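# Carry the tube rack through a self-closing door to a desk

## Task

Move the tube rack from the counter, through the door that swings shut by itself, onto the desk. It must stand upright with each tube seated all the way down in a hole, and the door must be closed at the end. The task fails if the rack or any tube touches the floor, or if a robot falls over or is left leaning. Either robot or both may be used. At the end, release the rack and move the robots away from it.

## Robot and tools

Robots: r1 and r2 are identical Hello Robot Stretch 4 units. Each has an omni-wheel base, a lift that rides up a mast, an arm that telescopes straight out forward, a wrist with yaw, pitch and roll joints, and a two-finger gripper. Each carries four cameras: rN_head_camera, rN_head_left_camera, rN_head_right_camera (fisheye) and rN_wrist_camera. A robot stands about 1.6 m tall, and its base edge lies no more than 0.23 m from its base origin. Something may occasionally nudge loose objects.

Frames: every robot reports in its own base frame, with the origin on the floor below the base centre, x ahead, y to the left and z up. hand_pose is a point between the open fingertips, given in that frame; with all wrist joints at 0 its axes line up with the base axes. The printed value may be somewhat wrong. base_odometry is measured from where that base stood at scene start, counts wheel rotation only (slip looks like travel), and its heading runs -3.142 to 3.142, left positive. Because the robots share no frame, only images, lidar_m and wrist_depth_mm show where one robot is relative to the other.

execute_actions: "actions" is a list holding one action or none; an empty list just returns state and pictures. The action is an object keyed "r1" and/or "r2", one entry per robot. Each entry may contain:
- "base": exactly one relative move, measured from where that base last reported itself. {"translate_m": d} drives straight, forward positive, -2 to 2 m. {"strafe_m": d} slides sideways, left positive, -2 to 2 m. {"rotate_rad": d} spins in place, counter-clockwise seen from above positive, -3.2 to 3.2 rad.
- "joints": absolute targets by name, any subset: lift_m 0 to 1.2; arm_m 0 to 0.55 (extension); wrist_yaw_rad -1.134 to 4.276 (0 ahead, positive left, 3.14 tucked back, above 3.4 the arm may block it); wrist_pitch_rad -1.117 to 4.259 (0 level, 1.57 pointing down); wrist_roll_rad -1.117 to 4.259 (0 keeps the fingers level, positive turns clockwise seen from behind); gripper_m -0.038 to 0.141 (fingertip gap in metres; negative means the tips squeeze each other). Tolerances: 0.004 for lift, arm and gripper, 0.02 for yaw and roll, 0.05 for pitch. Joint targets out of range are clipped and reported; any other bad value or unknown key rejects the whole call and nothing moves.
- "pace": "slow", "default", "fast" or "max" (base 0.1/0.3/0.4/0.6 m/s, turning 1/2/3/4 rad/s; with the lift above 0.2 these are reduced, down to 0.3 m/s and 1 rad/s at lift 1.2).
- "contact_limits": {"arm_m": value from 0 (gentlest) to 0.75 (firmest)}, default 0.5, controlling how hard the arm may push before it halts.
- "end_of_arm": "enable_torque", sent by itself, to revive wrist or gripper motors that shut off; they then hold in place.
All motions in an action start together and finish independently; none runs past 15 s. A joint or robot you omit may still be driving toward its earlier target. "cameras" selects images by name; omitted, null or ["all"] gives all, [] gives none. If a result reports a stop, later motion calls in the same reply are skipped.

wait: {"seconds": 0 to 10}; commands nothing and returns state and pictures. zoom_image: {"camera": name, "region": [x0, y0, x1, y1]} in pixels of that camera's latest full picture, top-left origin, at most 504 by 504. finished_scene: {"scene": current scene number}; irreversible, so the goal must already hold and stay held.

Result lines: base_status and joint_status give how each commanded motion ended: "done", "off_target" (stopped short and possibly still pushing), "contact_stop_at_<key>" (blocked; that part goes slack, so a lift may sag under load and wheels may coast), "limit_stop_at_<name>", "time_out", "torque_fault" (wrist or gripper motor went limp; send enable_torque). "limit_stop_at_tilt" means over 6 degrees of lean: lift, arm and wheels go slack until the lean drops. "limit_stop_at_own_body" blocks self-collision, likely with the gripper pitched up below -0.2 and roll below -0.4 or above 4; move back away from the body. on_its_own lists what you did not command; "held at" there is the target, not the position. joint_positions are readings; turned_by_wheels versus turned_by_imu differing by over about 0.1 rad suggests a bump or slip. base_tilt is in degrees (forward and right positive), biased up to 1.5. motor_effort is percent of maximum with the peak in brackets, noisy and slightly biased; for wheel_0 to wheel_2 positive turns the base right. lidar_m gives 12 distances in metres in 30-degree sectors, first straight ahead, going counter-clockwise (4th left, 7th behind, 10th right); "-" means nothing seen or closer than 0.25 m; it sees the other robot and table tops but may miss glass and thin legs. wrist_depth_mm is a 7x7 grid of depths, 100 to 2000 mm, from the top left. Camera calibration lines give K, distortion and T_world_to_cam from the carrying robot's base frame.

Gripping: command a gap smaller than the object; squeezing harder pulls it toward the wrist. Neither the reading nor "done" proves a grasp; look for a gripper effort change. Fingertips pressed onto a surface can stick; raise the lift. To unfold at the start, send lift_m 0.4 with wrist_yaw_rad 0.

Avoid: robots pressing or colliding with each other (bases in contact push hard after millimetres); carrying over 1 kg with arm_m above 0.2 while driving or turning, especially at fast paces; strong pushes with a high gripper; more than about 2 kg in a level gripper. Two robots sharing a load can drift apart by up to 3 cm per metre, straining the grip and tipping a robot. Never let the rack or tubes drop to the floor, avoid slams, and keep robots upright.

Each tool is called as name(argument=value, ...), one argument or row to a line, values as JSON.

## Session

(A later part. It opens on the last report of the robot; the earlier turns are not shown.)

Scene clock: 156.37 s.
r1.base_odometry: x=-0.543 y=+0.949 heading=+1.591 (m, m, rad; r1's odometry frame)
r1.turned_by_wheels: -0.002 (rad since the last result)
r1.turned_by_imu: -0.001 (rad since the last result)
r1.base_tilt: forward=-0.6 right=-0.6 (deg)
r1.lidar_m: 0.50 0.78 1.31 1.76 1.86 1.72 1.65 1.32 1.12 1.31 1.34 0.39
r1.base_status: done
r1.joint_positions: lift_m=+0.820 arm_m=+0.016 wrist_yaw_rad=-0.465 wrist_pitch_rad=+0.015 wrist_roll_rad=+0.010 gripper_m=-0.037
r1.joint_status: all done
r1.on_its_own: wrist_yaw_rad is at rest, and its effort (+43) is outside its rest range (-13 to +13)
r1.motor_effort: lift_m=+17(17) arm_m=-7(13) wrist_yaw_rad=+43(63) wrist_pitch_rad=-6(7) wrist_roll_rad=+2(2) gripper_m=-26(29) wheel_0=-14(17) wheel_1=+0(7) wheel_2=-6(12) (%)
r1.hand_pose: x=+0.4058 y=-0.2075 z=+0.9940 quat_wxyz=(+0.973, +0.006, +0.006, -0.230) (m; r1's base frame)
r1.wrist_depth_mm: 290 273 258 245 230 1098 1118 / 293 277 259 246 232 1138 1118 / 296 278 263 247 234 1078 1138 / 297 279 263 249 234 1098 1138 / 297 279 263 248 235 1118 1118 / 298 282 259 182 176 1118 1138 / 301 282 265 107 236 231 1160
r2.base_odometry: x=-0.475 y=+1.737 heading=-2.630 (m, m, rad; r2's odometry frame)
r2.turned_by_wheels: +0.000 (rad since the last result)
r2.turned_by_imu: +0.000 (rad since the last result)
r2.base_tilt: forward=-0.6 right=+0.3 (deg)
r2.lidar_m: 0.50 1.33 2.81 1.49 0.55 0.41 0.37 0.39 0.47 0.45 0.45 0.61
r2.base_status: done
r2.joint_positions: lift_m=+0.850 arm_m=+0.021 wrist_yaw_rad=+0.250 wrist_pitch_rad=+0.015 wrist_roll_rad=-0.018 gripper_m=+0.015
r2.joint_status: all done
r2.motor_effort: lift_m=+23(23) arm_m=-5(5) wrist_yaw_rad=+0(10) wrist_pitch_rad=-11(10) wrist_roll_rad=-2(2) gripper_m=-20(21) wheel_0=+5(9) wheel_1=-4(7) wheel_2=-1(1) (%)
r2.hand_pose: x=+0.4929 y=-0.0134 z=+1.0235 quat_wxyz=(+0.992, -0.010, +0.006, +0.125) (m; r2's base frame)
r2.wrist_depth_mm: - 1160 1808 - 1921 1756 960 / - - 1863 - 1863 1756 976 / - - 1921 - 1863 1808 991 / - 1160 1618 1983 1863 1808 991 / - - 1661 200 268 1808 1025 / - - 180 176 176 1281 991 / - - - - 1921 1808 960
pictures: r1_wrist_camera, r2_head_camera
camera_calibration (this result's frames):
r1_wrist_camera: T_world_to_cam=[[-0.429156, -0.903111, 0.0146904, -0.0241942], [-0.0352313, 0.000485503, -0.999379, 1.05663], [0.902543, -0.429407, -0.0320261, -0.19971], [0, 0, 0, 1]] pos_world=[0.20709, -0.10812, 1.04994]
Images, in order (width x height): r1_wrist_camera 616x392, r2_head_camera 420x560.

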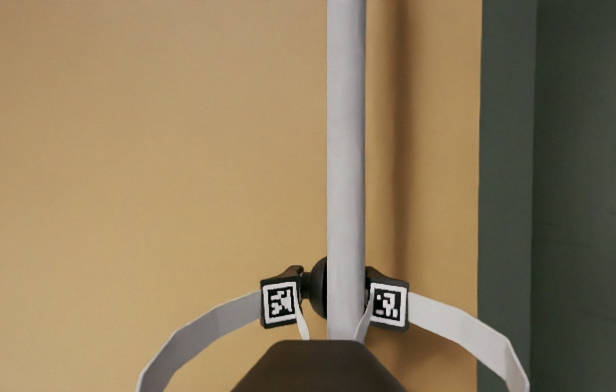

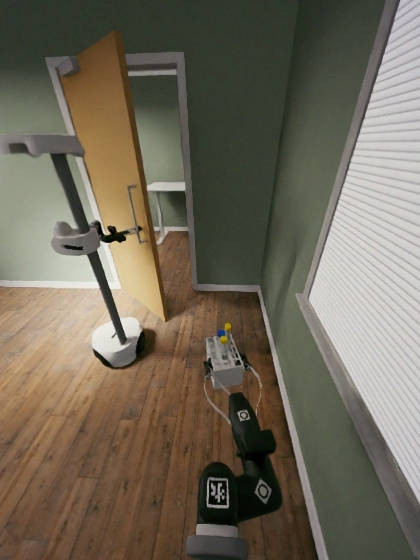

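execute_actions(
  actions=[
    {"r1":{"base":{"strafe_m":0.075},"joints":{"arm_m":0,"wrist_yaw_rad":-0.6},"pace":"slow"},"r2":{"base":{"translate_m":0.25}}},
  ],
  cameras=[],
)

execute_actions(
  actions=[
    {"r1":{"base":{"strafe_m":0.064},"joints":{"wrist_yaw_rad":-0.75},"pace":"slow"},"r2":{"base":{"translate_m":0.25}}},
  ],
  cameras=[],
)

execute_actions(
  actions=[
    {"r1":{"base":{"strafe_m":0.07},"joints":{"wrist_yaw_rad":-0.9},"pace":"slow"},"r2":{"base":{"translate_m":0.25}}},
  ],
  cameras=[],
)

execute_actions(
  actions=[
    {"r1":{"base":{"strafe_m":0.075},"joints":{"wrist_yaw_rad":-1.05},"pace":"slow"},"r2":{"base":{"rotate_rad":0.5},"pace":"slow"}},
  ],
  cameras=["r1_head_right_camera","r2_head_camera"],
)

Scene clock: 168.70 s.
r1.base_odometry: x=-0.618 y=+0.947 heading=+1.589 (m, m, rad; r1's odometry frame)
r1.turned_by_wheels: -0.002 (rad since the last result)
r1.turned_by_imu: -0.005 (rad since the last result)
r1.base_tilt: forward=-0.6 right=-0.5 (deg)
r1.lidar_m: 0.48 0.84 1.31 1.70 1.75 1.74 1.65 1.18 1.04 1.39 0.43 0.34
r1.base_status: done
r1.joint_positions: lift_m=+0.820 arm_m=+0.002 wrist_yaw_rad=-0.615 wrist_pitch_rad=+0.015 wrist_roll_rad=+0.010 gripper_m=-0.037
r1.joint_status: all done
r1.on_its_own: wrist_yaw_rad is at rest, and its effort (+45) is outside its rest range (-13 to +13)
r1.motor_effort: lift_m=+17(17) arm_m=-5(14) wrist_yaw_rad=+45(69) wrist_pitch_rad=-7(7) wrist_roll_rad=+2(3) gripper_m=-19(28) wheel_0=-12(16) wheel_1=+0(6) wheel_2=-7(10) (%)
r1.hand_pose: x=+0.3579 y=-0.2379 z=+0.9941 quat_wxyz=(+0.953, +0.007, +0.006, -0.303) (m; r1's base frame)
r1.wrist_depth_mm: 272 259 252 243 233 1229 1118 / 272 262 250 244 235 1255 1098 / 272 264 253 245 236 1255 1118 / 274 264 254 246 237 1281 1118 / 276 265 257 248 237 1229 1118 / 279 268 253 182 177 1205 1138 / 279 268 258 106 239 237 1138
r2.base_odometry: x=-0.693 y=+1.614 heading=-2.629 (m, m, rad; r2's odometry frame)
r2.turned_by_wheels: +0.000 (rad since the last result)
r2.turned_by_imu: -0.001 (rad since the last result)
r2.base_tilt: forward=-0.6 right=+0.2 (deg)
r2.lidar_m: 0.51 1.19 1.22 2.44 0.89 0.65 0.62 0.64 0.48 0.40 0.45 0.63
r2.base_status: done
r2.joint_positions: lift_m=+0.850 arm_m=+0.021 wrist_yaw_rad=+0.250 wrist_pitch_rad=+0.015 wrist_roll_rad=-0.018 gripper_m=+0.015
r2.joint_status: not commanded
r2.motor_effort: lift_m=+23(23) arm_m=-5(5) wrist_yaw_rad=-1(1) wrist_pitch_rad=-9(10) wrist_roll_rad=-3(2) gripper_m=-22(23) wheel_0=+3(8) wheel_1=+2(4) wheel_2=-2(12) (%)
r2.hand_pose: x=+0.4929 y=-0.0134 z=+1.0236 quat_wxyz=(+0.992, -0.010, +0.006, +0.125) (m; r2's base frame)
r2.wrist_depth_mm: 991 - - - 1661 1576 960 / - - - - 1708 1537 976 / - - - - 1661 1576 991 / 917 1708 - 1708 1618 1576 1025 / 946 - 1255 200 270 1576 1008 / - - 180 176 175 1308 991 / 931 - 1397 - 1618 1618 976
pictures: none
No camera images: the call's "cameras" was empty. Leave "cameras" out to get every camera's image.

Scene clock: 170.97 s.
r1.base_odometry: x=-0.682 y=+0.946 heading=+1.588 (m, m, rad; r1's odometry frame)
r1.turned_by_wheels: -0.001 (rad since the last result)
r1.turned_by_imu: -0.010 (rad since the last result)
r1.base_tilt: forward=-0.6 right=-0.6 (deg)
r1.lidar_m: 0.49 0.89 1.29 1.63 1.72 1.76 1.66 1.22 1.02 1.00 0.41 0.33
r1.base_status: done
r1.joint_positions: lift_m=+0.820 arm_m=+0.002 wrist_yaw_rad=-0.763 wrist_pitch_rad=+0.015 wrist_roll_rad=+0.010 gripper_m=-0.037
r1.joint_status: all done
r1.on_its_own: wrist_yaw_rad is at rest, and its effort (+38) is outside its rest range (-13 to +13)
r1.motor_effort: lift_m=+17(16) arm_m=-5(6) wrist_yaw_rad=+38(50) wrist_pitch_rad=-6(8) wrist_roll_rad=+2(2) gripper_m=-27(26) wheel_0=-11(16) wheel_1=+1(6) wheel_2=-7(7) (%)
r1.hand_pose: x=+0.3208 y=-0.2625 z=+0.9941 quat_wxyz=(+0.928, +0.007, +0.005, -0.372) (m; r1's base frame)
r1.wrist_depth_mm: 249 248 244 241 239 1308 1098 / 251 247 243 241 240 1281 1118 / 252 249 246 244 240 1281 1118 / 253 249 247 244 241 1255 1118 / 255 252 249 245 241 1308 1118 / 255 253 249 182 178 1255 1138 / 257 253 251 107 244 243 1118
r2.base_odometry: x=-0.910 y=+1.491 heading=-2.629 (m, m, rad; r2's odometry frame)
r2.turned_by_wheels: +0.000 (rad since the last result)
r2.turned_by_imu: -0.001 (rad since the last result)
r2.base_tilt: forward=-0.6 right=+0.3 (deg)
r2.lidar_m: 0.51 1.14 1.06 2.67 1.27 0.92 0.88 0.63 0.44 0.42 0.44 0.63
r2.base_status: done
r2.joint_positions: lift_m=+0.850 arm_m=+0.021 wrist_yaw_rad=+0.250 wrist_pitch_rad=+0.015 wrist_roll_rad=-0.018 gripper_m=+0.015
r2.joint_status: not commanded
r2.motor_effort: lift_m=+23(22) arm_m=-5(5) wrist_yaw_rad=-1(1) wrist_pitch_rad=-11(11) wrist_roll_rad=-2(2) gripper_m=-22(21) wheel_0=+4(9) wheel_1=+2(8) wheel_2=-2(11) (%)
r2.hand_pose: x=+0.4929 y=-0.0133 z=+1.0236 quat_wxyz=(+0.992, -0.010, +0.006, +0.125) (m; r2's base frame)
r2.wrist_depth_mm: 1921 1808 - 1464 1397 1366 946 / 1863 1863 - 1499 1397 1308 960 / 1863 1756 - 1499 1464 1366 1008 / 1921 1863 - 1537 1430 1366 1008 / 1983 1808 - 200 268 1308 1008 / 1921 1863 179 177 176 1308 991 / 1983 1921 - - 1464 1397 960
pictures: none
No camera images: the call's "cameras" was empty. Leave "cameras" out to get every camera's image.

Scene clock: 173.23 s.
r1.base_odometry: x=-0.751 y=+0.945 heading=+1.587 (m, m, rad; r1's odometry frame)
r1.turned_by_wheels: -0.001 (rad since the last result)
r1.turned_by_imu: -0.013 (rad since the last result)
r1.base_tilt: forward=-0.6 right=-0.6 (deg)
r1.lidar_m: 0.49 0.91 1.25 1.57 1.63 1.78 1.65 1.74 1.00 1.03 0.32 0.39
r1.base_status: done
r1.joint_positions: lift_m=+0.820 arm_m=+0.002 wrist_yaw_rad=-0.911 wrist_pitch_rad=+0.015 wrist_roll_rad=+0.010 gripper_m=-0.037
r1.joint_status: all done
r1.on_its_own: wrist_yaw_rad is at rest, and its effort (+33) is outside its rest range (-13 to +13)
r1.motor_effort: lift_m=+17(17) arm_m=-5(5) wrist_yaw_rad=+33(62) wrist_pitch_rad=-6(7) wrist_roll_rad=+2(2) gripper_m=-21(25) wheel_0=-10(13) wheel_1=+0(7) wheel_2=-7(4) (%)
r1.hand_pose: x=+0.2802 y=-0.2816 z=+0.9941 quat_wxyz=(+0.898, +0.008, +0.005, -0.440) (m; r1's base frame)
r1.wrist_depth_mm: 233 236 237 238 242 1308 1160 / 236 236 238 240 242 1308 1138 / 235 237 239 241 244 1308 1138 / 238 239 240 241 246 1336 1182 / 237 238 242 242 246 1336 1205 / 239 240 242 182 180 1281 1182 / 239 241 244 106 247 1255 1182
r2.base_odometry: x=-1.128 y=+1.369 heading=-2.629 (m, m, rad; r2's odometry frame)
r2.turned_by_wheels: +0.000 (rad since the last result)
r2.turned_by_imu: -0.001 (rad since the last result)
r2.base_tilt: forward=-0.7 right=+0.3 (deg)
r2.lidar_m: 0.51 1.03 0.99 2.67 1.59 1.18 1.12 0.62 0.44 0.41 0.43 0.66
r2.base_status: done
r2.joint_positions: lift_m=+0.850 arm_m=+0.021 wrist_yaw_rad=+0.250 wrist_pitch_rad=+0.015 wrist_roll_rad=-0.018 gripper_m=+0.015
r2.joint_status: not commanded
r2.motor_effort: lift_m=+22(22) arm_m=-4(5) wrist_yaw_rad=-2(0) wrist_pitch_rad=-11(10) wrist_roll_rad=-2(3) gripper_m=-20(23) wheel_0=+4(10) wheel_1=+1(7) wheel_2=-2(11) (%)
r2.hand_pose: x=+0.4929 y=-0.0133 z=+1.0236 quat_wxyz=(+0.992, -0.010, +0.006, +0.125) (m; r2's base frame)
r2.wrist_depth_mm: 991 - - 1229 1160 1098 960 / 946 - - 1205 1182 1098 976 / 946 - - 1281 1205 1118 1008 / 931 - - 1255 1205 1138 1008 / 904 - - 200 270 1138 991 / 878 1661 179 176 176 1118 991 / 878 - - - 1182 1138 991
pictures: none
No camera images: the call's "cameras" was empty. Leave "cameras" out to get every camera's image.

Scene clock: 175.77 s.
r1.base_odometry: x=-0.826 y=+0.944 heading=+1.586 (m, m, rad; r1's odometry frame)
r1.turned_by_wheels: -0.001 (rad since the last result)
r1.turned_by_imu: -0.020 (rad since the last result)
r1.base_tilt: forward=-0.7 right=-0.6 (deg)
r1.lidar_m: 0.47 0.91 1.23 1.49 1.56 1.75 1.67 1.72 1.06 0.84 0.29 0.37
r1.base_status: done
r1.joint_positions: lift_m=+0.820 arm_m=+0.002 wrist_yaw_rad=-1.058 wrist_pitch_rad=+0.015 wrist_roll_rad=+0.010 gripper_m=-0.037
r1.joint_status: all done
r1.on_its_own: wrist_yaw_rad is at rest, and its effort (+25) is outside its rest range (-13 to +13)
r1.motor_effort: lift_m=+17(17) arm_m=-4(5) wrist_yaw_rad=+25(62) wrist_pitch_rad=-6(7) wrist_roll_rad=+2(1) gripper_m=-24(27) wheel_0=-8(16) wheel_1=+0(6) wheel_2=-6(8) (%)
r1.hand_pose: x=+0.2377 y=-0.2943 z=+0.9941 quat_wxyz=(+0.863, +0.008, +0.004, -0.505) (m; r1's base frame)
r1.wrist_depth_mm: 221 227 233 236 247 1397 1229 / 221 228 234 237 246 1366 1229 / 222 227 234 238 248 1366 1229 / 224 229 236 239 250 1397 1281 / 224 230 236 208 252 1430 1229 / 224 231 236 182 179 1366 1281 / 225 230 237 106 255 1336 1281
r2.base_odometry: x=-1.128 y=+1.369 heading=-2.130 (m, m, rad; r2's odometry frame)
r2.turned_by_wheels: +0.499 (rad since the last result)
r2.turned_by_imu: +0.505 (rad since the last result)
r2.base_tilt: forward=-0.6 right=+0.3 (deg)
r2.lidar_m: 0.51 1.05 2.66 1.65 1.20 1.12 0.64 0.44 0.42 0.44 0.64 1.48
r2.base_status: done
r2.joint_positions: lift_m=+0.850 arm_m=+0.021 wrist_yaw_rad=+0.250 wrist_pitch_rad=+0.015 wrist_roll_rad=-0.018 gripper_m=+0.015
r2.joint_status: not commanded
r2.motor_effort: lift_m=+22(22) arm_m=-5(5) wrist_yaw_rad=-1(0) wrist_pitch_rad=-11(11) wrist_roll_rad=-2(2) gripper_m=-20(23) wheel_0=-5(10) wheel_1=-3(5) wheel_2=-4(10) (%)
r2.hand_pose: x=+0.4929 y=-0.0133 z=+1.0236 quat_wxyz=(+0.992, -0.010, +0.006, +0.125) (m; r2's base frame)
r2.wrist_depth_mm: 878 - 946 1576 - - 991 / - - 946 1618 - - 991 / 809 - 891 1537 - - 1025 / 798 976 866 1042 - - 1025 / 842 - 842 200 270 - 1042 / 831 - 180 176 176 1078 1042 / - - - - 1983 - 1025
pictures: r1_head_right_camera, r2_head_camera
Images, in order (width x height): r1_head_right_camera 420x672, r2_head_camera 420x560.

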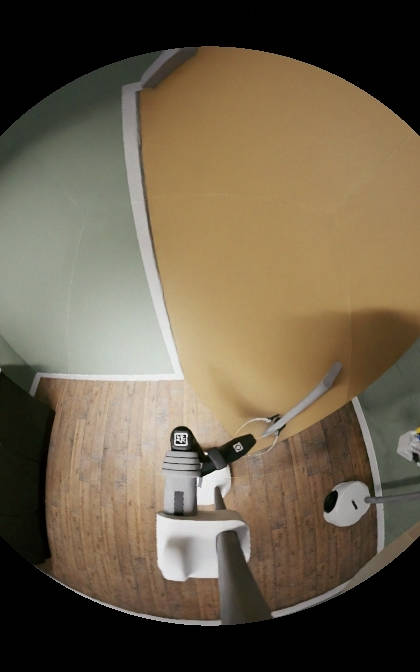

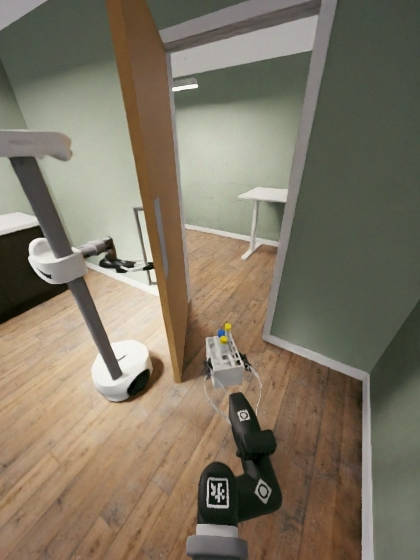

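execute_actions(
  actions=[
    {"r2":{"base":{"strafe_m":-0.04}}},
  ],
  cameras=[],
)

execute_actions(
  actions=[
    {"r2":{"base":{"translate_m":1.9}}},
  ],
  cameras=[],
)

execute_actions(
  actions=[
    {"r2":{"base":{"rotate_rad":-0.75},"pace":"slow"}},
  ],
  cameras=["r2_head_left_camera","r2_head_camera","r2_wrist_camera"],
)

Scene clock: 184.17 s.
r1.base_odometry: x=-0.826 y=+0.944 heading=+1.586 (m, m, rad; r1's odometry frame)
r1.turned_by_wheels: +0.000 (rad since the last result)
r1.turned_by_imu: +0.001 (rad since the last result)
r1.base_tilt: forward=-0.7 right=-0.6 (deg)
r1.lidar_m: 0.47 0.92 1.23 1.52 1.56 1.76 1.64 1.72 1.07 0.88 0.31 0.37
r1.base_status: not commanded
r1.joint_positions: lift_m=+0.820 arm_m=+0.002 wrist_yaw_rad=-1.058 wrist_pitch_rad=+0.015 wrist_roll_rad=+0.010 gripper_m=-0.037
r1.joint_status: not commanded
r1.on_its_own: wrist_yaw_rad is at rest, and its effort (+24) is outside its rest range (-13 to +13)
r1.motor_effort: lift_m=+17(17) arm_m=-5(4) wrist_yaw_rad=+24(24) wrist_pitch_rad=-5(6) wrist_roll_rad=+2(2) gripper_m=-23(23) wheel_0=-9(9) wheel_1=+1(1) wheel_2=-7(7) (%)
r1.hand_pose: x=+0.2378 y=-0.2942 z=+0.9941 quat_wxyz=(+0.863, +0.008, +0.004, -0.505) (m; r1's base frame)
r1.wrist_depth_mm: 220 227 232 236 247 1336 1205 / 221 227 233 237 248 1366 1229 / 223 228 236 238 248 1366 1255 / 223 228 236 238 250 1366 1255 / 224 229 236 208 252 1397 1281 / 226 233 235 182 180 1366 1255 / 225 230 239 106 254 1336 1255
r2.base_odometry: x=-1.162 y=+1.390 heading=-2.129 (m, m, rad; r2's odometry frame)
r2.turned_by_wheels: +0.000 (rad since the last result)
r2.turned_by_imu: +0.000 (rad since the last result)
r2.base_tilt: forward=-0.6 right=+0.3 (deg)
r2.lidar_m: 0.52 1.07 1.21 1.66 1.20 1.15 0.61 0.39 0.37 0.40 0.59 1.45
r2.base_status: done
r2.joint_positions: lift_m=+0.850 arm_m=+0.021 wrist_yaw_rad=+0.250 wrist_pitch_rad=+0.015 wrist_roll_rad=-0.018 gripper_m=+0.015
r2.joint_status: not commanded
r2.motor_effort: lift_m=+22(22) arm_m=-5(5) wrist_yaw_rad=+0(1) wrist_pitch_rad=-10(10) wrist_roll_rad=-2(3) gripper_m=-22(18) wheel_0=+3(10) wheel_1=+0(8) wheel_2=+0(2) (%)
r2.hand_pose: x=+0.4929 y=-0.0134 z=+1.0236 quat_wxyz=(+0.992, -0.010, +0.006, +0.125) (m; r2's base frame)
r2.wrist_depth_mm: 878 - 960 1808 - - 976 / - - 976 1808 - - 976 / 842 - 904 1808 - - 991 / 820 1008 904 1182 - - 991 / 842 - 820 200 268 - 1008 / - - 180 176 175 1078 1008 / 854 - - - 1921 - 1008
pictures: none
No camera images: the call's "cameras" was empty. Leave "cameras" out to get every camera's image.

Scene clock: 191.97 s.
r1.base_odometry: x=-0.826 y=+0.944 heading=+1.586 (m, m, rad; r1's odometry frame)
r1.turned_by_wheels: +0.000 (rad since the last result)
r1.turned_by_imu: +0.002 (rad since the last result)
r1.base_tilt: forward=-0.6 right=-0.6 (deg)
r1.lidar_m: 0.48 0.91 1.20 1.51 1.56 1.76 1.66 1.71 1.69 1.57 0.31 0.35
r1.base_status: not commanded
r1.joint_positions: lift_m=+0.820 arm_m=+0.002 wrist_yaw_rad=-1.058 wrist_pitch_rad=+0.015 wrist_roll_rad=+0.010 gripper_m=-0.037
r1.joint_status: not commanded
r1.on_its_own: wrist_yaw_rad is at rest, and its effort (+24) is outside its rest range (-13 to +13)
r1.motor_effort: lift_m=+17(17) arm_m=-4(4) wrist_yaw_rad=+24(24) wrist_pitch_rad=-6(6) wrist_roll_rad=+1(2) gripper_m=-25(25) wheel_0=-9(9) wheel_1=+0(0) wheel_2=-7(7) (%)
r1.hand_pose: x=+0.2378 y=-0.2942 z=+0.9941 quat_wxyz=(+0.863, +0.008, +0.004, -0.505) (m; r1's base frame)
r1.wrist_depth_mm: 220 226 231 236 245 1336 1229 / 221 228 234 237 247 1336 1281 / 223 227 234 237 247 1397 1255 / 224 229 236 240 249 1366 1255 / 224 230 236 208 251 1366 1229 / 226 232 234 182 179 1397 1281 / 226 231 237 106 254 1308 1255
r2.base_odometry: x=-2.168 y=-0.222 heading=-2.129 (m, m, rad; r2's odometry frame)
r2.turned_by_wheels: +0.000 (rad since the last result)
r2.turned_by_imu: -0.006 (rad since the last result)
r2.base_tilt: forward=-0.6 right=+0.1 (deg)
r2.lidar_m: 0.51 2.56 0.40 0.37 0.39 0.52 1.86 0.53 0.51 1.35 1.23 1.16
r2.base_status: done
r2.joint_positions: lift_m=+0.850 arm_m=+0.021 wrist_yaw_rad=+0.250 wrist_pitch_rad=+0.015 wrist_roll_rad=-0.018 gripper_m=+0.015
r2.joint_status: not commanded
r2.motor_effort: lift_m=+22(22) arm_m=-5(5) wrist_yaw_rad=-1(1) wrist_pitch_rad=-11(11) wrist_roll_rad=-2(2) gripper_m=-20(21) wheel_0=+3(9) wheel_1=+3(6) wheel_2=+0(14) (%)
r2.hand_pose: x=+0.4929 y=-0.0133 z=+1.0236 quat_wxyz=(+0.992, -0.010, +0.006, +0.125) (m; r2's base frame)
r2.wrist_depth_mm: 1983 - - - 1863 1537 1366 / 1921 - - - 1863 1576 1397 / 1983 - - - 1921 1618 1430 / 1983 - - - 1921 1618 1366 / 1983 - - 200 270 1537 1042 / 1921 - 180 176 175 1464 1229 / 1983 - - - 1808 1576 1255
pictures: none
No camera images: the call's "cameras" was empty. Leave "cameras" out to get every camera's image.

Scene clock: 193.97 s.
r1.base_odometry: x=-0.826 y=+0.944 heading=+1.586 (m, m, rad; r1's odometry frame)
r1.turned_by_wheels: +0.000 (rad since the last result)
r1.turned_by_imu: +0.001 (rad since the last result)
r1.base_tilt: forward=-0.6 right=-0.5 (deg)
r1.lidar_m: 0.47 0.92 1.22 1.51 1.51 1.79 1.67 1.71 1.68 1.56 0.31 0.37
r1.base_status: not commanded
r1.joint_positions: lift_m=+0.820 arm_m=+0.002 wrist_yaw_rad=-1.058 wrist_pitch_rad=+0.015 wrist_roll_rad=+0.010 gripper_m=-0.037
r1.joint_status: not commanded
r1.on_its_own: wrist_yaw_rad is at rest, and its effort (+24) is outside its rest range (-13 to +13)
r1.motor_effort: lift_m=+17(17) arm_m=-4(4) wrist_yaw_rad=+24(24) wrist_pitch_rad=-5(5) wrist_roll_rad=+1(1) gripper_m=-23(26) wheel_0=-9(9) wheel_1=+1(0) wheel_2=-6(6) (%)
r1.hand_pose: x=+0.2378 y=-0.2942 z=+0.9941 quat_wxyz=(+0.863, +0.008, +0.004, -0.505) (m; r1's base frame)
r1.wrist_depth_mm: 221 227 233 237 245 1336 1229 / 220 227 233 238 247 1366 1229 / 222 229 233 238 247 1366 1229 / 222 229 235 239 249 1336 1229 / 224 231 236 208 250 1397 1255 / 225 231 235 182 179 1366 1255 / 227 230 238 106 254 1308 1255
r2.base_odometry: x=-2.168 y=-0.222 heading=-2.878 (m, m, rad; r2's odometry frame)
r2.turned_by_wheels: -0.749 (rad since the last result)
r2.turned_by_imu: -0.758 (rad since the last result)
r2.base_tilt: forward=-0.6 right=+0.2 (deg)
r2.lidar_m: 0.52 1.15 2.26 2.42 0.39 0.39 0.44 0.76 1.52 0.50 1.33 1.33
r2.base_status: done
r2.joint_positions: lift_m=+0.850 arm_m=+0.021 wrist_yaw_rad=+0.250 wrist_pitch_rad=+0.015 wrist_roll_rad=-0.018 gripper_m=+0.015
r2.joint_status: not commanded
r2.motor_effort: lift_m=+21(21) arm_m=-5(4) wrist_yaw_rad=+1(2) wrist_pitch_rad=-11(11) wrist_roll_rad=-2(2) gripper_m=-19(20) wheel_0=+4(5) wheel_1=+4(5) wheel_2=+4(8) (%)
r2.hand_pose: x=+0.4929 y=-0.0134 z=+1.0236 quat_wxyz=(+0.992, -0.010, +0.006, +0.125) (m; r2's base frame)
r2.wrist_depth_mm: 1756 1708 1661 1708 1661 1661 1618 / 1708 1756 1661 1708 1661 1661 1661 / 1708 1708 1756 1708 1661 1708 1708 / 1708 1708 1708 1281 1756 1661 1618 / 1756 1708 946 200 268 1756 1281 / 1756 1756 180 177 175 1756 1464 / 1808 1756 1336 - 1756 1708 1661
pictures: r2_head_camera, r2_head_left_camera, r2_wrist_camera
camera_calibration (this result's frames):
r2_wrist_camera: T_world_to_cam=[[0.289256, -0.95724, -0.0047472, -0.140144], [-0.0575231, -0.0124315, -0.998267, 1.09758], [0.955522, 0.289028, -0.0586593, -0.180902], [0, 0, 0, 1]] pos_world=[0.276529, -0.0682215, 1.0844]
Images, in order (width x height): r2_head_camera 420x560, r2_head_left_camera 420x672, r2_wrist_camera 616x392.

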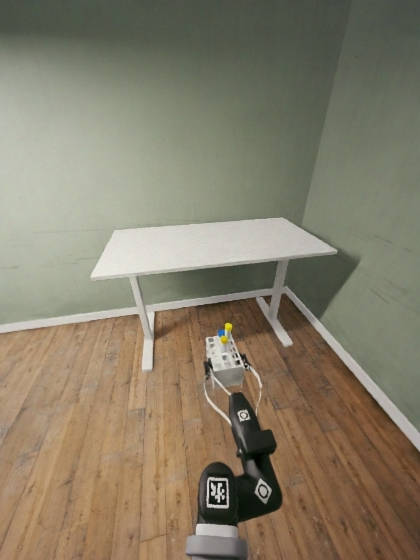

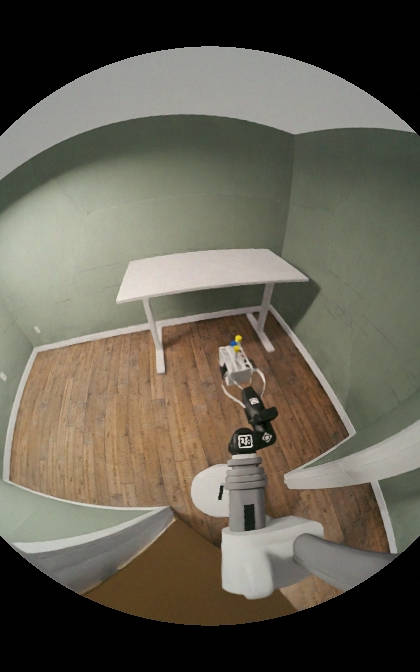

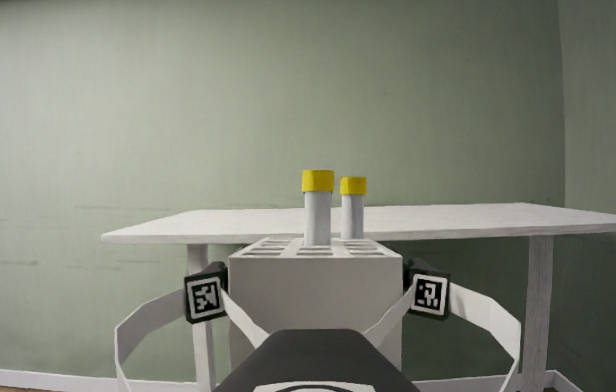

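execute_actions(
  actions=[
    {"r1":{"joints":{"gripper_m":0.12}},"r2":{"base":{"translate_m":0.72},"joints":{"lift_m":0.91,"arm_m":0.2}}},
  ],
  cameras=[],
)

execute_actions(
  actions=[
    {"r1":{"base":{"translate_m":-0.2}},"r2":{"joints":{"lift_m":0.855},"pace":"slow"}},
  ],
  cameras=["r1_head_camera","r2_head_camera","r2_wrist_camera"],
)

Scene clock: 201.77 s.
r1.base_odometry: x=-0.826 y=+0.944 heading=+1.587 (m, m, rad; r1's odometry frame)
r1.turned_by_wheels: +0.001 (rad since the last result)
r1.turned_by_imu: +0.003 (rad since the last result)
r1.base_tilt: forward=-0.6 right=-0.6 (deg)
r1.lidar_m: 0.86 0.91 1.21 1.50 1.55 1.76 1.67 1.72 1.70 1.58 1.38 0.90
r1.base_status: not commanded
r1.joint_positions: lift_m=+0.820 arm_m=+0.002 wrist_yaw_rad=-1.050 wrist_pitch_rad=+0.015 wrist_roll_rad=+0.010 gripper_m=+0.120
r1.joint_status: all done
r1.motor_effort: lift_m=+17(17) arm_m=-4(4) wrist_yaw_rad=+1(30) wrist_pitch_rad=-6(6) wrist_roll_rad=+2(3) gripper_m=-4(23) wheel_0=+0(9) wheel_1=+0(1) wheel_2=-1(7) (%)
r1.hand_pose: x=+0.2402 y=-0.2937 z=+0.9941 quat_wxyz=(+0.865, +0.008, +0.004, -0.501) (m; r1's base frame)
r1.wrist_depth_mm: 661 788 1205 1661 1499 1366 1205 / 661 788 1182 1618 1499 1366 1255 / 654 798 1182 1618 1499 1366 1255 / 668 798 1205 1618 1537 1366 1255 / 661 809 1229 1618 1537 1366 1229 / 676 778 1098 1661 1464 1308 1281 / 676 798 1205 106 1537 1336 1255
r2.base_odometry: x=-2.863 y=-0.410 heading=-2.878 (m, m, rad; r2's odometry frame)
r2.turned_by_wheels: +0.000 (rad since the last result)
r2.turned_by_imu: -0.003 (rad since the last result)
r2.base_tilt: forward=-0.5 right=+0.3 (deg)
r2.lidar_m: 0.45 0.46 0.56 2.57 1.52 0.95 0.90 0.83 0.91 1.14 0.92 0.56
r2.base_status: done
r2.joint_positions: lift_m=+0.910 arm_m=+0.199 wrist_yaw_rad=+0.250 wrist_pitch_rad=+0.015 wrist_roll_rad=-0.018 gripper_m=+0.015
r2.joint_status: all done
r2.motor_effort: lift_m=+22(24) arm_m=+5(6) wrist_yaw_rad=-1(1) wrist_pitch_rad=-12(11) wrist_roll_rad=-2(2) gripper_m=-22(22) wheel_0=+3(9) wheel_1=+1(6) wheel_2=-2(10) (%)
r2.hand_pose: x=+0.6712 y=-0.0133 z=+1.0836 quat_wxyz=(+0.992, -0.010, +0.006, +0.125) (m; r2's base frame)
r2.wrist_depth_mm: 831 831 842 831 831 831 820 / 854 854 854 842 820 831 820 / 854 854 831 842 842 842 831 / 854 854 854 854 842 842 842 / 878 866 854 201 268 854 842 / 544 504 180 176 176 430 500 / 392 377 379 - 347 364 368
pictures: none
No camera images: the call's "cameras" was empty. Leave "cameras" out to get every camera's image.

Scene clock: 203.83 s.
r1.base_odometry: x=-0.823 y=+0.744 heading=+1.587 (m, m, rad; r1's odometry frame)
r1.turned_by_wheels: +0.000 (rad since the last result)
r1.turned_by_imu: +0.001 (rad since the last result)
r1.base_tilt: forward=-0.6 right=-0.6 (deg)
r1.lidar_m: 1.09 1.12 1.51 1.48 1.55 1.57 1.47 1.51 1.69 1.58 1.65 1.16
r1.base_status: done
r1.joint_positions: lift_m=+0.820 arm_m=+0.002 wrist_yaw_rad=-1.050 wrist_pitch_rad=+0.015 wrist_roll_rad=+0.010 gripper_m=+0.120
r1.joint_status: not commanded
r1.motor_effort: lift_m=+17(17) arm_m=-4(4) wrist_yaw_rad=+0(0) wrist_pitch_rad=-5(6) wrist_roll_rad=+1(1) gripper_m=-2(1) wheel_0=+0(2) wheel_1=+1(5) wheel_2=+0(9) (%)
r1.hand_pose: x=+0.2402 y=-0.2937 z=+0.9941 quat_wxyz=(+0.865, +0.008, +0.004, -0.501) (m; r1's base frame)
r1.wrist_depth_mm: 917 1138 1499 1756 1499 1336 1229 / 917 1138 1499 1756 1576 1366 1229 / 917 1118 1499 1708 1499 1366 1205 / 931 1118 1464 1708 1499 1366 1255 / 931 1138 1537 1756 1537 1397 1229 / 917 1098 1397 1708 1464 1308 1281 / 946 1118 1499 106 1537 1397 1229
r2.base_odometry: x=-2.863 y=-0.410 heading=-2.878 (m, m, rad; r2's odometry frame)
r2.turned_by_wheels: +0.000 (rad since the last result)
r2.turned_by_imu: +0.000 (rad since the last result)
r2.base_tilt: forward=-0.6 right=+0.3 (deg)
r2.lidar_m: 0.47 0.47 0.56 2.56 1.50 0.95 0.82 0.82 0.89 1.15 0.94 0.55
r2.base_status: not commanded
r2.joint_positions: lift_m=+0.855 arm_m=+0.199 wrist_yaw_rad=+0.250 wrist_pitch_rad=+0.015 wrist_roll_rad=-0.018 gripper_m=+0.015
r2.joint_status: all done
r2.motor_effort: lift_m=+16(21) arm_m=+5(5) wrist_yaw_rad=-2(0) wrist_pitch_rad=-10(11) wrist_roll_rad=-2(3) gripper_m=-22(23) wheel_0=+3(3) wheel_1=+1(1) wheel_2=-1(1) (%)
r2.hand_pose: x=+0.6712 y=-0.0133 z=+1.0291 quat_wxyz=(+0.992, -0.010, +0.006, +0.125) (m; r2's base frame)
r2.wrist_depth_mm: 842 842 831 831 831 820 809 / 842 831 842 831 831 820 820 / 854 831 842 842 831 842 831 / 854 854 854 854 842 842 831 / 723 723 723 200 268 647 615 / 392 359 180 177 176 307 357 / 279 268 271 - 249 259 -
pictures: r1_head_camera, r2_head_camera, r2_wrist_camera
camera_calibration (this result's frames):
r2_wrist_camera: T_world_to_cam=[[0.289453, -0.95718, -0.00474493, -0.191771], [-0.0574685, -0.01243, -0.99827, 1.1133], [0.955465, 0.289225, -0.0586056, -0.350994], [0, 0, 0, 1]] pos_world=[0.454851, -0.0682048, 1.08989]
Images, in order (width x height): r1_head_camera 420x560, r2_head_camera 420x560, r2_wrist_camera 616x392.

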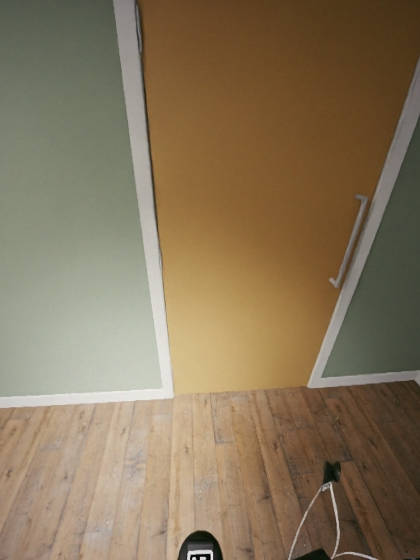

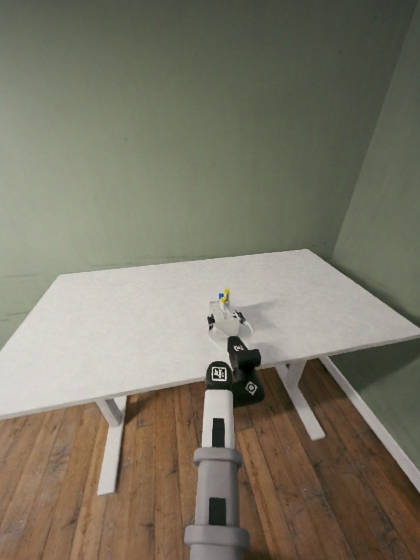

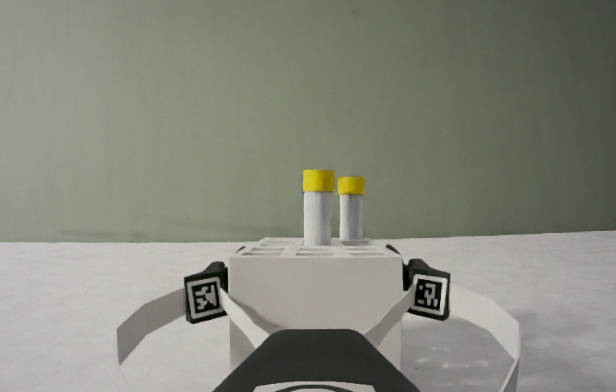

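Bottom-left depth 240 at pickup; 279 now → down 0.019.

execute_actions(
  actions=[
    {"r2":{"joints":{"lift_m":0.837},"pace":"slow"}},
  ],
  cameras=[],
)

execute_actions(
  actions=[
    {"r2":{"joints":{"gripper_m":0.14}}},
  ],
  cameras=[],
)

execute_actions(
  actions=[
    {"r2":{"base":{"translate_m":-0.2},"joints":{"arm_m":0}}},
  ],
  cameras=["r2_wrist_camera"],
)

Scene clock: 208.80 s.
r1.base_odometry: x=-0.823 y=+0.744 heading=+1.587 (m, m, rad; r1's odometry frame)
r1.turned_by_wheels: +0.000 (rad since the last result)
r1.turned_by_imu: +0.001 (rad since the last result)
r1.base_tilt: forward=-0.6 right=-0.6 (deg)
r1.lidar_m: 1.09 1.12 1.50 1.49 1.53 1.55 1.46 1.52 1.69 1.57 1.64 1.18
r1.base_status: not commanded
r1.joint_positions: lift_m=+0.820 arm_m=+0.002 wrist_yaw_rad=-1.050 wrist_pitch_rad=+0.015 wrist_roll_rad=+0.010 gripper_m=+0.120
r1.joint_status: not commanded
r1.motor_effort: lift_m=+17(17) arm_m=-4(4) wrist_yaw_rad=+0(1) wrist_pitch_rad=-5(5) wrist_roll_rad=+2(2) gripper_m=-2(5) wheel_0=+0(0) wheel_1=+1(1) wheel_2=+0(0) (%)
r1.hand_pose: x=+0.2402 y=-0.2937 z=+0.9941 quat_wxyz=(+0.865, +0.008, +0.004, -0.501) (m; r1's base frame)
r1.wrist_depth_mm: 931 1138 1464 1661 1499 1336 1229 / 946 1138 1499 1661 1537 1308 1205 / 917 1118 1499 1756 1464 1397 1229 / 904 1118 1464 1661 1499 1336 1255 / 931 1118 1537 1756 1537 1397 1281 / 917 1078 1397 1708 1537 1336 1308 / 931 1098 1464 107 1537 1397 1255
r2.base_odometry: x=-2.863 y=-0.410 heading=-2.878 (m, m, rad; r2's odometry frame)
r2.turned_by_wheels: +0.000 (rad since the last result)
r2.turned_by_imu: +0.000 (rad since the last result)
r2.base_tilt: forward=-0.6 right=+0.2 (deg)
r2.lidar_m: 0.46 0.46 0.57 2.57 1.51 0.94 0.81 0.82 0.91 1.15 0.91 0.56
r2.base_status: not commanded
r2.joint_positions: lift_m=+0.837 arm_m=+0.199 wrist_yaw_rad=+0.250 wrist_pitch_rad=+0.013 wrist_roll_rad=-0.018 gripper_m=+0.015
r2.joint_status: all done
r2.motor_effort: lift_m=+15(15) arm_m=+5(5) wrist_yaw_rad=-1(2) wrist_pitch_rad=-6(11) wrist_roll_rad=-3(2) gripper_m=-22(23) wheel_0=+4(3) wheel_1=+1(1) wheel_2=-2(1) (%)
r2.hand_pose: x=+0.6712 y=-0.0133 z=+1.0116 quat_wxyz=(+0.992, -0.010, +0.006, +0.125) (m; r2's base frame)
r2.wrist_depth_mm: 842 842 831 842 831 831 820 / 854 842 842 820 820 842 820 / 854 866 842 831 831 831 831 / 854 854 866 854 831 831 842 / 647 640 634 202 250 569 544 / 342 315 181 177 176 278 315 / 247 236 238 - 220 228 -
pictures: none
No camera images: the call's "cameras" was empty. Leave "cameras" out to get every camera's image.

Scene clock: 211.03 s.
r1.base_odometry: x=-0.823 y=+0.744 heading=+1.587 (m, m, rad; r1's odometry frame)
r1.turned_by_wheels: +0.000 (rad since the last result)
r1.turned_by_imu: +0.001 (rad since the last result)
r1.base_tilt: forward=-0.6 right=-0.6 (deg)
r1.lidar_m: 1.09 1.12 1.51 1.48 1.54 1.58 1.48 1.50 1.70 1.59 1.66 1.17
r1.base_status: not commanded
r1.joint_positions: lift_m=+0.820 arm_m=+0.002 wrist_yaw_rad=-1.050 wrist_pitch_rad=+0.015 wrist_roll_rad=+0.010 gripper_m=+0.120
r1.joint_status: not commanded
r1.motor_effort: lift_m=+17(17) arm_m=-4(4) wrist_yaw_rad=+2(1) wrist_pitch_rad=-5(7) wrist_roll_rad=+1(3) gripper_m=-2(2) wheel_0=+0(0) wheel_1=+0(0) wheel_2=+0(0) (%)
r1.hand_pose: x=+0.2402 y=-0.2937 z=+0.9941 quat_wxyz=(+0.865, +0.008, +0.004, -0.501) (m; r1's base frame)
r1.wrist_depth_mm: 917 1138 1499 1708 1499 1366 1229 / 917 1138 1464 1708 1537 1366 1205 / 931 1138 1499 1756 1537 1397 1229 / 931 1138 1499 1756 1537 1397 1255 / 931 1138 1499 1756 1499 1336 1229 / 931 1138 1397 1708 1499 1308 1255 / 931 1098 1537 106 1499 1430 1281
r2.base_odometry: x=-2.863 y=-0.410 heading=-2.878 (m, m, rad; r2's odometry frame)
r2.turned_by_wheels: +0.000 (rad since the last result)
r2.turned_by_imu: +0.000 (rad since the last result)
r2.base_tilt: forward=-0.6 right=+0.3 (deg)
r2.lidar_m: 0.46 0.46 0.55 2.59 1.53 0.95 0.83 0.83 0.88 1.13 0.94 0.57
r2.base_status: not commanded
r2.joint_positions: lift_m=+0.837 arm_m=+0.199 wrist_yaw_rad=+0.250 wrist_pitch_rad=+0.014 wrist_roll_rad=-0.018 gripper_m=+0.140
r2.joint_status: all done
r2.motor_effort: lift_m=+15(15) arm_m=+5(5) wrist_yaw_rad=+0(1) wrist_pitch_rad=-7(9) wrist_roll_rad=-3(2) gripper_m=+0(22) wheel_0=+4(4) wheel_1=+1(1) wheel_2=-2(2) (%)
r2.hand_pose: x=+0.6712 y=-0.0133 z=+1.0114 quat_wxyz=(+0.992, -0.010, +0.006, +0.125) (m; r2's base frame)
r2.wrist_depth_mm: 842 842 842 831 831 831 809 / 842 842 831 831 831 831 831 / 854 842 854 842 831 831 831 / 854 854 854 842 854 854 831 / 627 640 627 250 517 559 539 / 342 315 200 195 196 291 312 / 246 236 236 - 232 227 -
pictures: none
No camera images: the call's "cameras" was empty. Leave "cameras" out to get every camera's image.

Scene clock: 213.10 s.
r1.base_odometry: x=-0.823 y=+0.744 heading=+1.587 (m, m, rad; r1's odometry frame)
r1.turned_by_wheels: +0.000 (rad since the last result)
r1.turned_by_imu: +0.001 (rad since the last result)
r1.base_tilt: forward=-0.6 right=-0.6 (deg)
r1.lidar_m: 1.10 1.13 1.50 1.48 1.55 1.57 1.46 1.52 1.70 1.57 1.65 1.17
r1.base_status: not commanded
r1.joint_positions: lift_m=+0.820 arm_m=+0.002 wrist_yaw_rad=-1.050 wrist_pitch_rad=+0.015 wrist_roll_rad=+0.010 gripper_m=+0.120
r1.joint_status: not commanded
r1.motor_effort: lift_m=+17(17) arm_m=-4(4) wrist_yaw_rad=+0(1) wrist_pitch_rad=-6(5) wrist_roll_rad=+1(1) gripper_m=-2(1) wheel_0=+0(0) wheel_1=+1(1) wheel_2=+0(0) (%)
r1.hand_pose: x=+0.2402 y=-0.2937 z=+0.9941 quat_wxyz=(+0.865, +0.008, +0.004, -0.501) (m; r1's base frame)
r1.wrist_depth_mm: 917 1138 1499 1708 1499 1397 1229 / 917 1138 1499 1708 1499 1366 1229 / 917 1118 1499 1708 1576 1366 1205 / 917 1138 1537 1708 1499 1366 1255 / 917 1138 1537 1661 1499 1366 1255 / 931 1098 1366 1661 1464 1336 1229 / 931 1098 1576 106 1576 1397 1281
r2.base_odometry: x=-2.670 y=-0.357 heading=-2.878 (m, m, rad; r2's odometry frame)
r2.turned_by_wheels: +0.000 (rad since the last result)
r2.turned_by_imu: +0.000 (rad since the last result)
r2.base_tilt: forward=-0.5 right=+0.2 (deg)
r2.lidar_m: 0.65 0.66 0.79 2.55 1.15 0.72 0.64 0.63 0.67 1.20 1.19 0.76
r2.base_status: done
r2.joint_positions: lift_m=+0.837 arm_m=+0.003 wrist_yaw_rad=+0.250 wrist_pitch_rad=+0.014 wrist_roll_rad=-0.018 gripper_m=+0.140
r2.joint_status: all done
joint sent to its limit — the command would take r2.arm_m past its lower limit, so that joint was sent only as far as its limit.
r2.motor_effort: lift_m=+15(15) arm_m=-5(4) wrist_yaw_rad=+0(2) wrist_pitch_rad=-8(8) wrist_roll_rad=-2(2) gripper_m=+1(2) wheel_0=-5(8) wheel_1=-1(5) wheel_2=+2(10) (%)
r2.hand_pose: x=+0.4749 y=-0.0134 z=+1.0114 quat_wxyz=(+0.992, -0.010, +0.006, +0.125) (m; r2's base frame)
r2.wrist_depth_mm: 1229 1205 1205 1182 1205 1205 1205 / 1255 1229 1205 1182 1205 1205 1205 / 1229 1205 1229 1229 1205 1229 1205 / 1229 1255 1205 1255 1229 1205 1229 / 640 647 640 627 574 569 554 / 809 452 1229 439 1229 1229 1229 / 1255 1255 1229 - 1255 1205 1229
pictures: r2_wrist_camera
camera_calibration (this result's frames):
r2_wrist_camera: T_world_to_cam=[[0.289266, -0.957237, -0.00469267, -0.135078], [-0.0563092, -0.0121218, -0.99834, 1.08394], [0.955591, 0.28905, -0.0574076, -0.165797], [0, 0, 0, 1]] pos_world=[0.258543, -0.0682386, 1.07199]
Images, in order (width x height): r2_wrist_camera 616x392.

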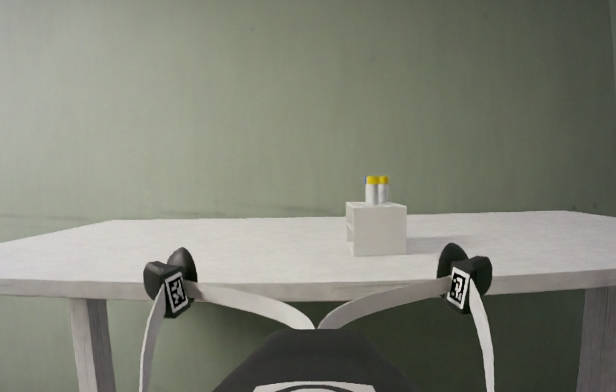

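finished_scene(
  scene=1,
)

The scene is finished: the task was done.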